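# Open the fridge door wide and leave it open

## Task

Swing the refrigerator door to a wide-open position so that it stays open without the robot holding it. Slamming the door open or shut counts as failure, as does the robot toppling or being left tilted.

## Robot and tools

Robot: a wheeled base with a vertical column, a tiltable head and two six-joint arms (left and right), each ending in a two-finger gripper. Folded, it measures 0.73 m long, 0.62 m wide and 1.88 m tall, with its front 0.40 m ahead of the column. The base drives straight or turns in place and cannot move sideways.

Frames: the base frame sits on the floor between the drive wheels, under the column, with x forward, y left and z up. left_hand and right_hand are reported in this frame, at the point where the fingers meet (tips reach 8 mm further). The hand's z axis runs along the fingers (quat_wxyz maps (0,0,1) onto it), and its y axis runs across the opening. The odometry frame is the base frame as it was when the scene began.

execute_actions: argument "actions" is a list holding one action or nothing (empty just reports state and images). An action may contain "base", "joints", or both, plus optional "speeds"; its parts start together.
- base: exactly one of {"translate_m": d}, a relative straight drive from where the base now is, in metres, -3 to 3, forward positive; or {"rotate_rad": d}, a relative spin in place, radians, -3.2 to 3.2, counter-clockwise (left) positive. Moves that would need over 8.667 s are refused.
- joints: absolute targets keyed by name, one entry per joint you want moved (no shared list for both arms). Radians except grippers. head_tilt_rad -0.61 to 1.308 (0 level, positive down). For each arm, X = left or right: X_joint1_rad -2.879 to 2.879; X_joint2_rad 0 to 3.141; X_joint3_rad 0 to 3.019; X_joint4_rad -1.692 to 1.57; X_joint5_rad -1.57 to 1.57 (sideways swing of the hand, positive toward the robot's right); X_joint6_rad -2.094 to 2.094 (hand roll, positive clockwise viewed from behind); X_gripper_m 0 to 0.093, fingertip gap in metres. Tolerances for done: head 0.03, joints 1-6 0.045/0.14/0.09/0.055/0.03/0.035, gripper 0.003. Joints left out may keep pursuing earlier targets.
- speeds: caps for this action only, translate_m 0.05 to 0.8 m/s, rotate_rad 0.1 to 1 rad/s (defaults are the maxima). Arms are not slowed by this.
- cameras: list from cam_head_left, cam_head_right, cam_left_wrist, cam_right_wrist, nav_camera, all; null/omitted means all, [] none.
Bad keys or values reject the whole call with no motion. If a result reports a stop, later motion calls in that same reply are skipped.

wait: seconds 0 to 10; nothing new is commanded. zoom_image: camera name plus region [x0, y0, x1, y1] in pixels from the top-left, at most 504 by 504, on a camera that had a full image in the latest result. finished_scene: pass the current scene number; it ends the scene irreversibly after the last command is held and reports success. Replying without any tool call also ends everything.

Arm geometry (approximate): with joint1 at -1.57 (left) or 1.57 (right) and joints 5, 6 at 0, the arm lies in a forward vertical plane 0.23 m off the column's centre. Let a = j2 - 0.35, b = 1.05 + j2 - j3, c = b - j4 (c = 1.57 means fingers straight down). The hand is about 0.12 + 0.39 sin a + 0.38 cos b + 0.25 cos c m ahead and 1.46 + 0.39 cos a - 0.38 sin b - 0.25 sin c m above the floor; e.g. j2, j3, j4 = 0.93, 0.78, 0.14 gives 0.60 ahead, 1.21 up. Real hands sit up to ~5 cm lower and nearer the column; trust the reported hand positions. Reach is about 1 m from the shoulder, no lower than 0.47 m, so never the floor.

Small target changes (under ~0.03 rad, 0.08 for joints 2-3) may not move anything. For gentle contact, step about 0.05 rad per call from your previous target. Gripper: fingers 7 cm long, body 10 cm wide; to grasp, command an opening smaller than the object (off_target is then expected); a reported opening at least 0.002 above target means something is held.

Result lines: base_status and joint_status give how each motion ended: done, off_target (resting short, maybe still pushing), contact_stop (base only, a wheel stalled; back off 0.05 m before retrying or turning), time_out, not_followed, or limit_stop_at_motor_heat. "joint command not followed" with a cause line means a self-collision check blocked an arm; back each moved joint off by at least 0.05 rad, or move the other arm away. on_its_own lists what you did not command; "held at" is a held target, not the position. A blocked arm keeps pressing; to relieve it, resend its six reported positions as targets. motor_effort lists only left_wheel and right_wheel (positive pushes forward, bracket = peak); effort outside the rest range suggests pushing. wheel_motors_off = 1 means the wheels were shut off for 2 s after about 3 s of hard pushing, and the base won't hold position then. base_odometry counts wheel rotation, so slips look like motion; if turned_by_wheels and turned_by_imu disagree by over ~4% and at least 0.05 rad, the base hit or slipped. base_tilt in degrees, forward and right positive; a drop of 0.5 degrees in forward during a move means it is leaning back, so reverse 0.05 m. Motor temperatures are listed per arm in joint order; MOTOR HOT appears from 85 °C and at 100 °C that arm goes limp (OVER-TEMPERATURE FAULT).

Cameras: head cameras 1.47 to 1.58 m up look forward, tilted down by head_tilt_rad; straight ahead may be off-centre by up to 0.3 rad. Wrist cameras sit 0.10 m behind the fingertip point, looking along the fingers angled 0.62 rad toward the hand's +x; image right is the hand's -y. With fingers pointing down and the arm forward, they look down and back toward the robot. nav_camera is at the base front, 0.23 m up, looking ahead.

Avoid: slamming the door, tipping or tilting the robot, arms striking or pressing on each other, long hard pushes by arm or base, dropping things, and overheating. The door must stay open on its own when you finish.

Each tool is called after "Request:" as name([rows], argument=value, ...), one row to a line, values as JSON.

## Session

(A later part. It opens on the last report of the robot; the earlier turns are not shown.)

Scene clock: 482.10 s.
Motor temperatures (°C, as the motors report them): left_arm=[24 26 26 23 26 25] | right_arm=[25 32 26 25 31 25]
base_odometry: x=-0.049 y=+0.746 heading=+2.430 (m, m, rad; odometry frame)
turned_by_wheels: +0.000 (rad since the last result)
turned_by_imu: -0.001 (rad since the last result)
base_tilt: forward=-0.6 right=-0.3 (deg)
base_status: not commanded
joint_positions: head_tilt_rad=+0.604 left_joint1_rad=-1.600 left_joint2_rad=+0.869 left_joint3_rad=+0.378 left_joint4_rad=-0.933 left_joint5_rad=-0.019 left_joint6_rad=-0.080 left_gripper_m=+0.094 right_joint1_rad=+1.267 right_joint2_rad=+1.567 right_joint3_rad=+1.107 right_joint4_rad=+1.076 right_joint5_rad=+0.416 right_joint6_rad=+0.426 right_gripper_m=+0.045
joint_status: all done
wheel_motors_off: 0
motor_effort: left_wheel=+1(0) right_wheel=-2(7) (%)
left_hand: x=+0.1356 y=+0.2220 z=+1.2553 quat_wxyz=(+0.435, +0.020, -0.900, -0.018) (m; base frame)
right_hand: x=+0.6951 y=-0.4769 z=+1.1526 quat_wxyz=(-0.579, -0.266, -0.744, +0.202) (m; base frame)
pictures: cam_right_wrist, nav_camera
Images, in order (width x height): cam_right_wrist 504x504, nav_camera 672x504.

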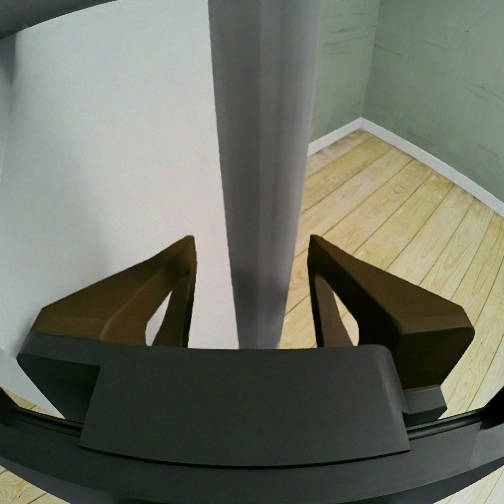

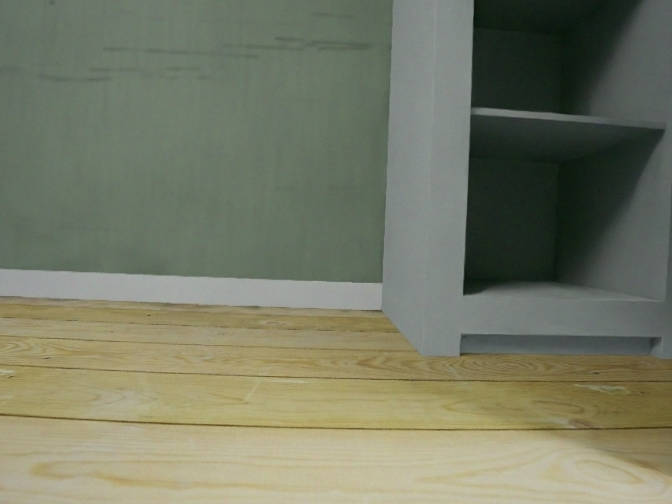

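Request:
execute_actions([
  {"base":{"translate_m":-0.04},"joints":{"right_joint1_rad":1.33,"right_gripper_m":0.04}},
], cameras=["cam_right_wrist"])

Request:
execute_actions([
  {"base":{"translate_m":-0.1},"joints":{"right_joint1_rad":1.36}},
], cameras=["cam_right_wrist"])

Request:
execute_actions([
  {"joints":{"right_joint1_rad":1.6,"right_joint5_rad":0.0,"right_joint6_rad":0.0,"right_gripper_m":0.0}},
], cameras=["cam_right_wrist","cam_head_right","nav_camera"])

Scene clock: 500.23 s.
Motor temperatures (°C, as the motors report them): left_arm=[24 26 26 23 26 25] | right_arm=[25 32 26 25 31 25]
base_odometry: x=-0.018 y=+0.720 heading=+2.431 (m, m, rad; odometry frame)
turned_by_wheels: +0.001 (rad since the last result)
turned_by_imu: -0.001 (rad since the last result)
base_tilt: forward=-0.6 right=-0.2 (deg)
base_status: done
joint_positions: head_tilt_rad=+0.604 left_joint1_rad=-1.600 left_joint2_rad=+0.869 left_joint3_rad=+0.376 left_joint4_rad=-0.933 left_joint5_rad=-0.019 left_joint6_rad=-0.080 left_gripper_m=+0.094 right_joint1_rad=+1.320 right_joint2_rad=+1.566 right_joint3_rad=+1.104 right_joint4_rad=+1.076 right_joint5_rad=+0.420 right_joint6_rad=+0.426 right_gripper_m=+0.040
joint_status: all done
wheel_motors_off: 0
motor_effort: left_wheel=+0(58) right_wheel=-2(53) (%)
left_hand: x=+0.1346 y=+0.2220 z=+1.2557 quat_wxyz=(+0.436, +0.020, -0.900, -0.018) (m; base frame)
right_hand: x=+0.7000 y=-0.4472 z=+1.1424 quat_wxyz=(-0.575, -0.271, -0.751, +0.180) (m; base frame)
pictures: cam_right_wrist
Images, in order (width x height): cam_right_wrist 504x504.

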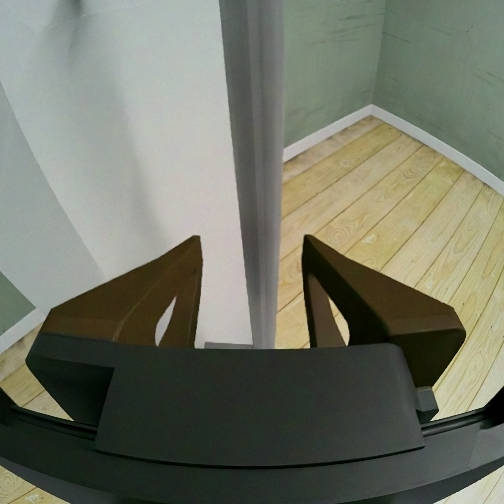

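Scene clock: 501.70 s.
Motor temperatures (°C, as the motors report them): left_arm=[24 26 26 23 26 25] | right_arm=[25 32 26 25 31 25]
base_odometry: x=+0.057 y=+0.655 heading=+2.431 (m, m, rad; odometry frame)
turned_by_wheels: +0.001 (rad since the last result)
turned_by_imu: +0.001 (rad since the last result)
base_tilt: forward=-0.7 right=-0.3 (deg)
base_status: done
joint_positions: head_tilt_rad=+0.604 left_joint1_rad=-1.600 left_joint2_rad=+0.869 left_joint3_rad=+0.375 left_joint4_rad=-0.933 left_joint5_rad=-0.019 left_joint6_rad=-0.080 left_gripper_m=+0.094 right_joint1_rad=+1.349 right_joint2_rad=+1.564 right_joint3_rad=+1.101 right_joint4_rad=+1.076 right_joint5_rad=+0.420 right_joint6_rad=+0.426 right_gripper_m=+0.040
joint_status: all done
wheel_motors_off: 0
motor_effort: left_wheel=+2(50) right_wheel=-1(53) (%)
left_hand: x=+0.1344 y=+0.2220 z=+1.2557 quat_wxyz=(+0.436, +0.020, -0.900, -0.018) (m; base frame)
right_hand: x=+0.7021 y=-0.4302 z=+1.1369 quat_wxyz=(-0.572, -0.272, -0.756, +0.166) (m; base frame)
pictures: cam_right_wrist
Images, in order (width x height): cam_right_wrist 504x504.

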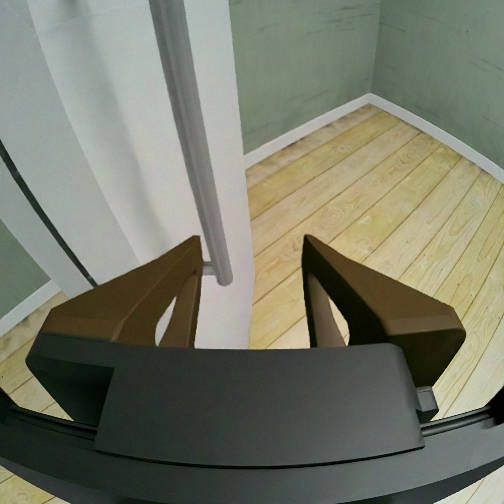

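Scene clock: 502.83 s.
Motor temperatures (°C, as the motors report them): left_arm=[24 26 26 23 26 25] | right_arm=[25 32 26 25 30 25]
base_odometry: x=+0.057 y=+0.655 heading=+2.431 (m, m, rad; odometry frame)
turned_by_wheels: +0.000 (rad since the last result)
turned_by_imu: +0.000 (rad since the last result)
base_tilt: forward=-0.5 right=-0.2 (deg)
base_status: not commanded
joint_positions: head_tilt_rad=+0.604 left_joint1_rad=-1.600 left_joint2_rad=+0.869 left_joint3_rad=+0.375 left_joint4_rad=-0.933 left_joint5_rad=-0.019 left_joint6_rad=-0.080 left_gripper_m=+0.094 right_joint1_rad=+1.614 right_joint2_rad=+1.564 right_joint3_rad=+1.101 right_joint4_rad=+1.076 right_joint5_rad=+0.004 right_joint6_rad=+0.007 right_gripper_m=+0.000
joint_status: all done
wheel_motors_off: 0
motor_effort: left_wheel=+2(3) right_wheel=-3(4) (%)
left_hand: x=+0.1344 y=+0.2220 z=+1.2557 quat_wxyz=(+0.436, +0.020, -0.900, -0.018) (m; base frame)
right_hand: x=+0.7307 y=-0.1987 z=+1.1045 quat_wxyz=(-0.538, -0.005, -0.843, -0.022) (m; base frame)
pictures: cam_head_right, cam_right_wrist, nav_camera
Images, in order (width x height): cam_head_right 672x504, cam_right_wrist 504x504, nav_camera 672x504.

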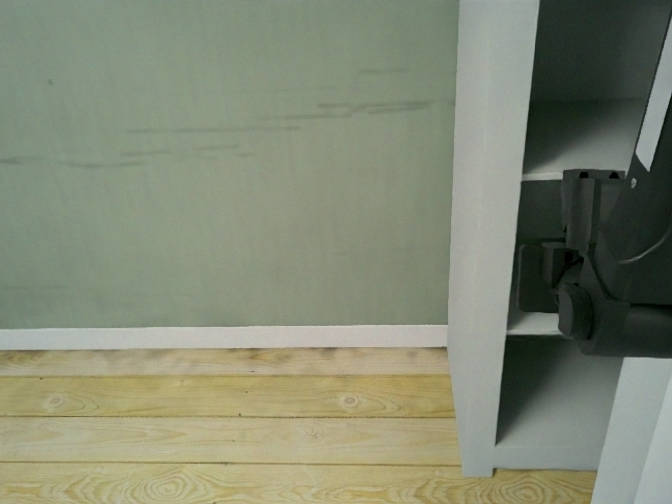

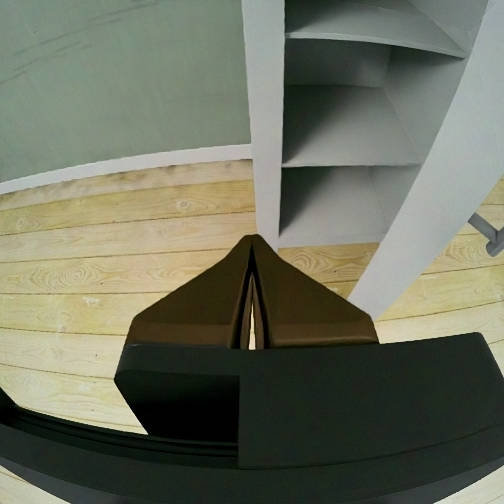

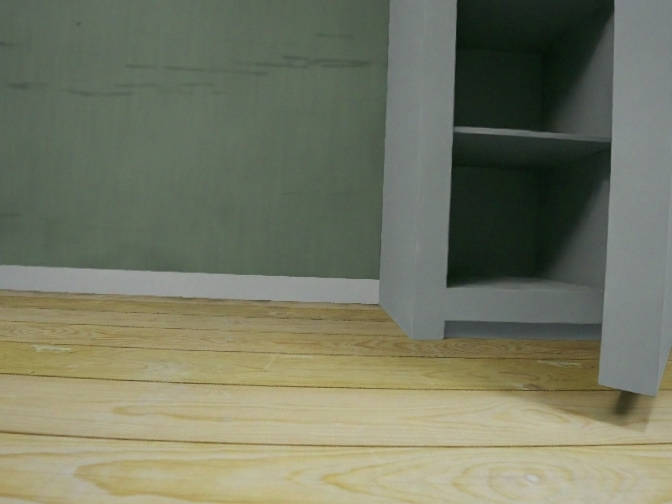

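Request:
execute_actions([
  {"base":{"translate_m":0.38},"speeds":{"translate_m":0.3}},
], cameras=["cam_right_wrist","nav_camera"])

Request:
execute_actions([
  {"base":{"rotate_rad":-0.73},"speeds":{"rotate_rad":0.12}},
], cameras=["cam_right_wrist","cam_head_right","nav_camera"])

Scene clock: 532.00 s.
Motor temperatures (°C, as the motors report them): left_arm=[24 26 26 23 26 25] | right_arm=[25 32 26 25 30 25]
base_odometry: x=-0.231 y=+0.903 heading=+2.432 (m, m, rad; odometry frame)
turned_by_wheels: +0.001 (rad since the last result)
turned_by_imu: -0.002 (rad since the last result)
base_tilt: forward=-0.6 right=-0.3 (deg)
base_status: done
joint_positions: head_tilt_rad=+0.604 left_joint1_rad=-1.600 left_joint2_rad=+0.869 left_joint3_rad=+0.378 left_joint4_rad=-0.933 left_joint5_rad=-0.019 left_joint6_rad=-0.080 left_gripper_m=+0.094 right_joint1_rad=+1.614 right_joint2_rad=+1.563 right_joint3_rad=+1.101 right_joint4_rad=+1.076 right_joint5_rad=+0.004 right_joint6_rad=+0.007 right_gripper_m=+0.000
joint_status: not commanded
wheel_motors_off: 0
motor_effort: left_wheel=-1(45) right_wheel=-2(51) (%)
left_hand: x=+0.1360 y=+0.2220 z=+1.2552 quat_wxyz=(+0.435, +0.020, -0.900, -0.018) (m; base frame)
right_hand: x=+0.7313 y=-0.1991 z=+1.1052 quat_wxyz=(-0.538, -0.005, -0.842, -0.022) (m; base frame)
pictures: cam_right_wrist, nav_camera
Images, in order (width x height): cam_right_wrist 504x504, nav_camera 672x504.

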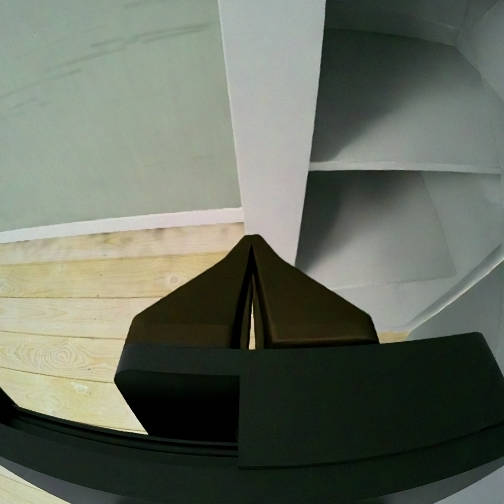

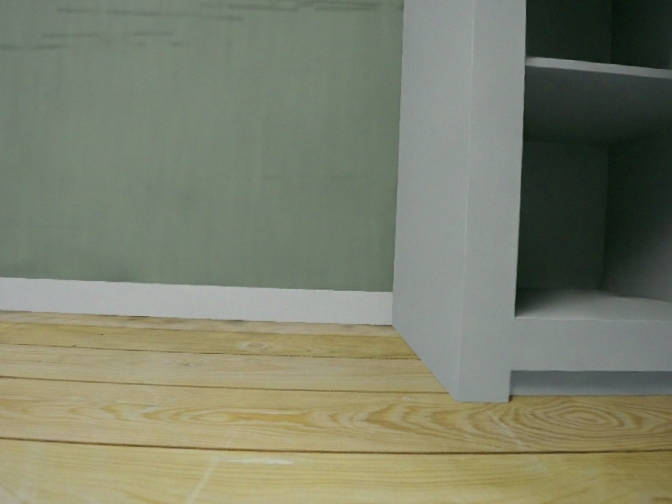

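Scene clock: 538.50 s.
Motor temperatures (°C, as the motors report them): left_arm=[24 26 26 23 26 25] | right_arm=[25 33 26 25 30 25]
base_odometry: x=-0.231 y=+0.903 heading=+1.703 (m, m, rad; odometry frame)
turned_by_wheels: -0.730 (rad since the last result)
turned_by_imu: -0.725 (rad since the last result)
base_tilt: forward=-0.6 right=-0.3 (deg)
base_status: done
joint_positions: head_tilt_rad=+0.604 left_joint1_rad=-1.600 left_joint2_rad=+0.869 left_joint3_rad=+0.378 left_joint4_rad=-0.933 left_joint5_rad=-0.019 left_joint6_rad=-0.080 left_gripper_m=+0.094 right_joint1_rad=+1.611 right_joint2_rad=+1.563 right_joint3_rad=+1.101 right_joint4_rad=+1.076 right_joint5_rad=-0.003 right_joint6_rad=+0.000 right_gripper_m=+0.000
joint_status: not commanded
wheel_motors_off: 0
motor_effort: left_wheel=+3(45) right_wheel=-2(51) (%)
left_hand: x=+0.1360 y=+0.2220 z=+1.2552 quat_wxyz=(+0.435, +0.020, -0.900, -0.018) (m; base frame)
right_hand: x=+0.7314 y=-0.1995 z=+1.1053 quat_wxyz=(-0.539, +0.000, -0.842, -0.021) (m; base frame)
pictures: cam_head_right, cam_right_wrist, nav_camera
Images, in order (width x height): cam_head_right 672x504, cam_right_wrist 504x504, nav_camera 672x504.

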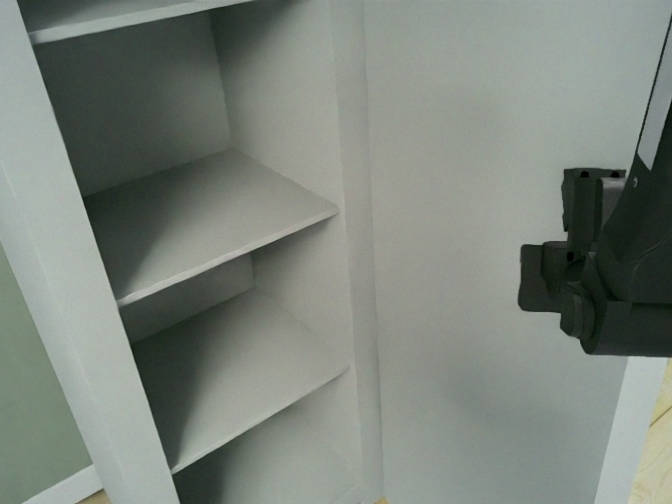

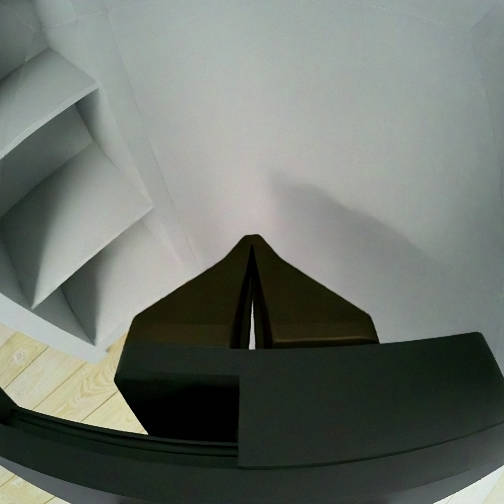

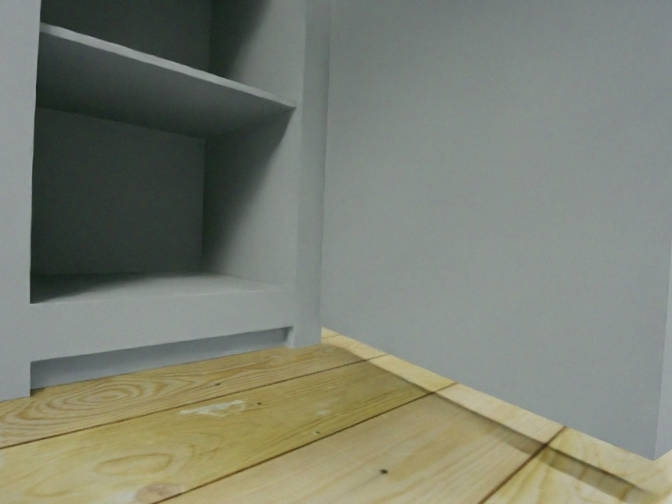

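Request:
execute_actions([
  {"base":{"translate_m":0.22},"speeds":{"translate_m":0.06}},
], cameras=["cam_head_right","nav_camera"])

Request:
execute_actions([
  {"base":{"translate_m":-0.1}},
], cameras=["cam_head_right","nav_camera"])

Scene clock: 549.33 s.
Motor temperatures (°C, as the motors report them): left_arm=[24 26 26 23 26 25] | right_arm=[25 33 26 25 30 25]
base_odometry: x=-0.260 y=+1.121 heading=+1.702 (m, m, rad; odometry frame)
turned_by_wheels: -0.001 (rad since the last result)
turned_by_imu: -0.004 (rad since the last result)
base_tilt: forward=-0.7 right=-0.3 (deg)
base_status: done
joint_positions: head_tilt_rad=+0.604 left_joint1_rad=-1.600 left_joint2_rad=+0.869 left_joint3_rad=+0.378 left_joint4_rad=-0.933 left_joint5_rad=-0.019 left_joint6_rad=-0.080 left_gripper_m=+0.094 right_joint1_rad=+1.619 right_joint2_rad=+1.563 right_joint3_rad=+1.075 right_joint4_rad=+1.076 right_joint5_rad=-0.016 right_joint6_rad=+0.000 right_gripper_m=+0.000
joint_status: not commanded
wheel_motors_off: 0
motor_effort: left_wheel=+2(63) right_wheel=+1(51) (%)
left_hand: x=+0.1360 y=+0.2220 z=+1.2552 quat_wxyz=(+0.435, +0.020, -0.900, -0.018) (m; base frame)
right_hand: x=+0.7185 y=-0.1922 z=+1.0995 quat_wxyz=(-0.528, +0.003, -0.849, -0.031) (m; base frame)
pictures: cam_head_right, nav_camera
Images, in order (width x height): cam_head_right 672x504, nav_camera 672x504.

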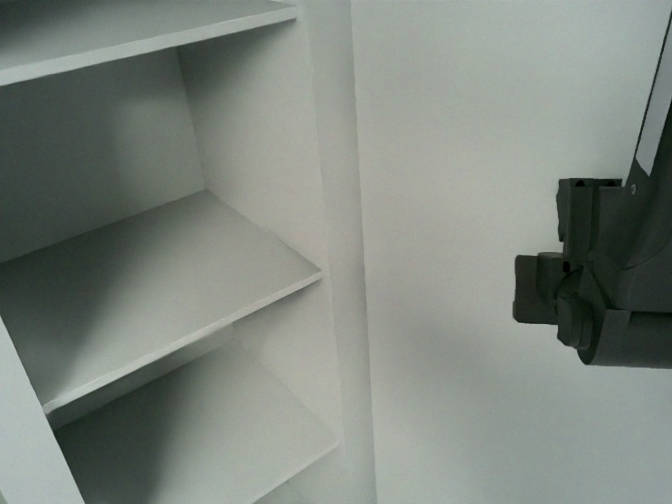

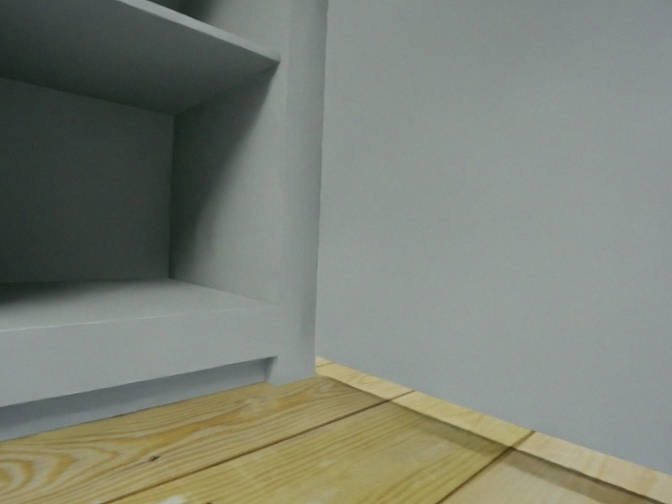

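Scene clock: 550.73 s.
Motor temperatures (°C, as the motors report them): left_arm=[24 26 26 23 26 25] | right_arm=[25 33 26 25 30 25]
base_odometry: x=-0.247 y=+1.022 heading=+1.703 (m, m, rad; odometry frame)
turned_by_wheels: +0.001 (rad since the last result)
turned_by_imu: +0.000 (rad since the last result)
base_tilt: forward=-0.6 right=-0.2 (deg)
base_status: done
joint_positions: head_tilt_rad=+0.604 left_joint1_rad=-1.600 left_joint2_rad=+0.869 left_joint3_rad=+0.376 left_joint4_rad=-0.933 left_joint5_rad=-0.019 left_joint6_rad=-0.080 left_gripper_m=+0.094 right_joint1_rad=+1.617 right_joint2_rad=+1.563 right_joint3_rad=+1.092 right_joint4_rad=+1.076 right_joint5_rad=-0.004 right_joint6_rad=+0.000 right_gripper_m=+0.000
joint_status: not commanded
wheel_motors_off: 0
motor_effort: left_wheel=+0(49) right_wheel=-1(44) (%)
left_hand: x=+0.1348 y=+0.2220 z=+1.2556 quat_wxyz=(+0.436, +0.020, -0.900, -0.018) (m; base frame)
right_hand: x=+0.7268 y=-0.1958 z=+1.1033 quat_wxyz=(-0.535, +0.000, -0.845, -0.025) (m; base frame)
pictures: cam_head_right, nav_camera
Images, in order (width x height): cam_head_right 672x504, nav_camera 672x504.

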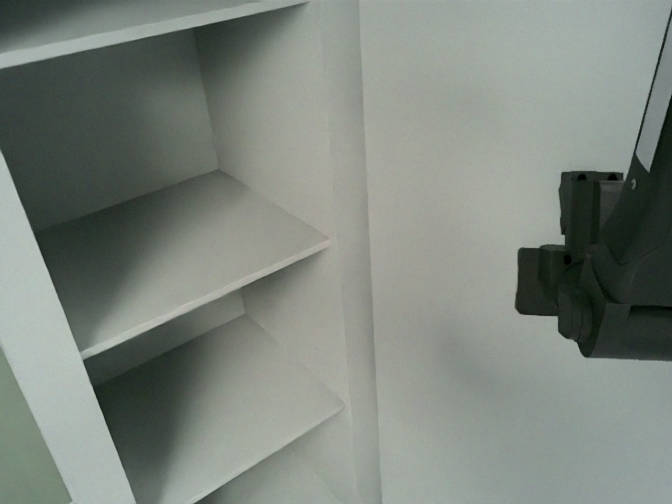

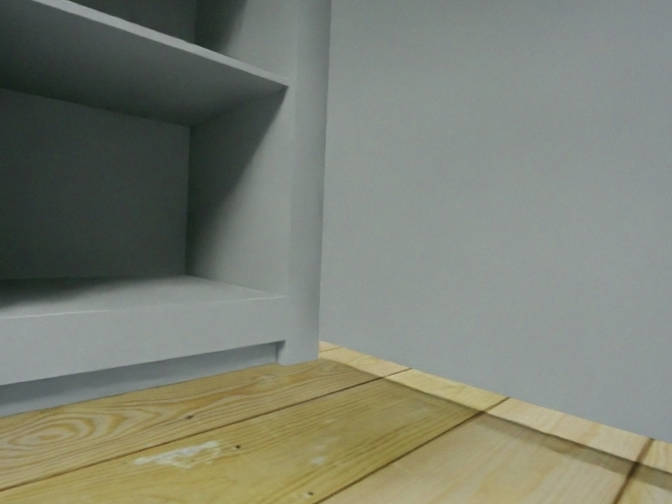

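Request:
finished_scene(scene=1)

The scene is finished: the task was done.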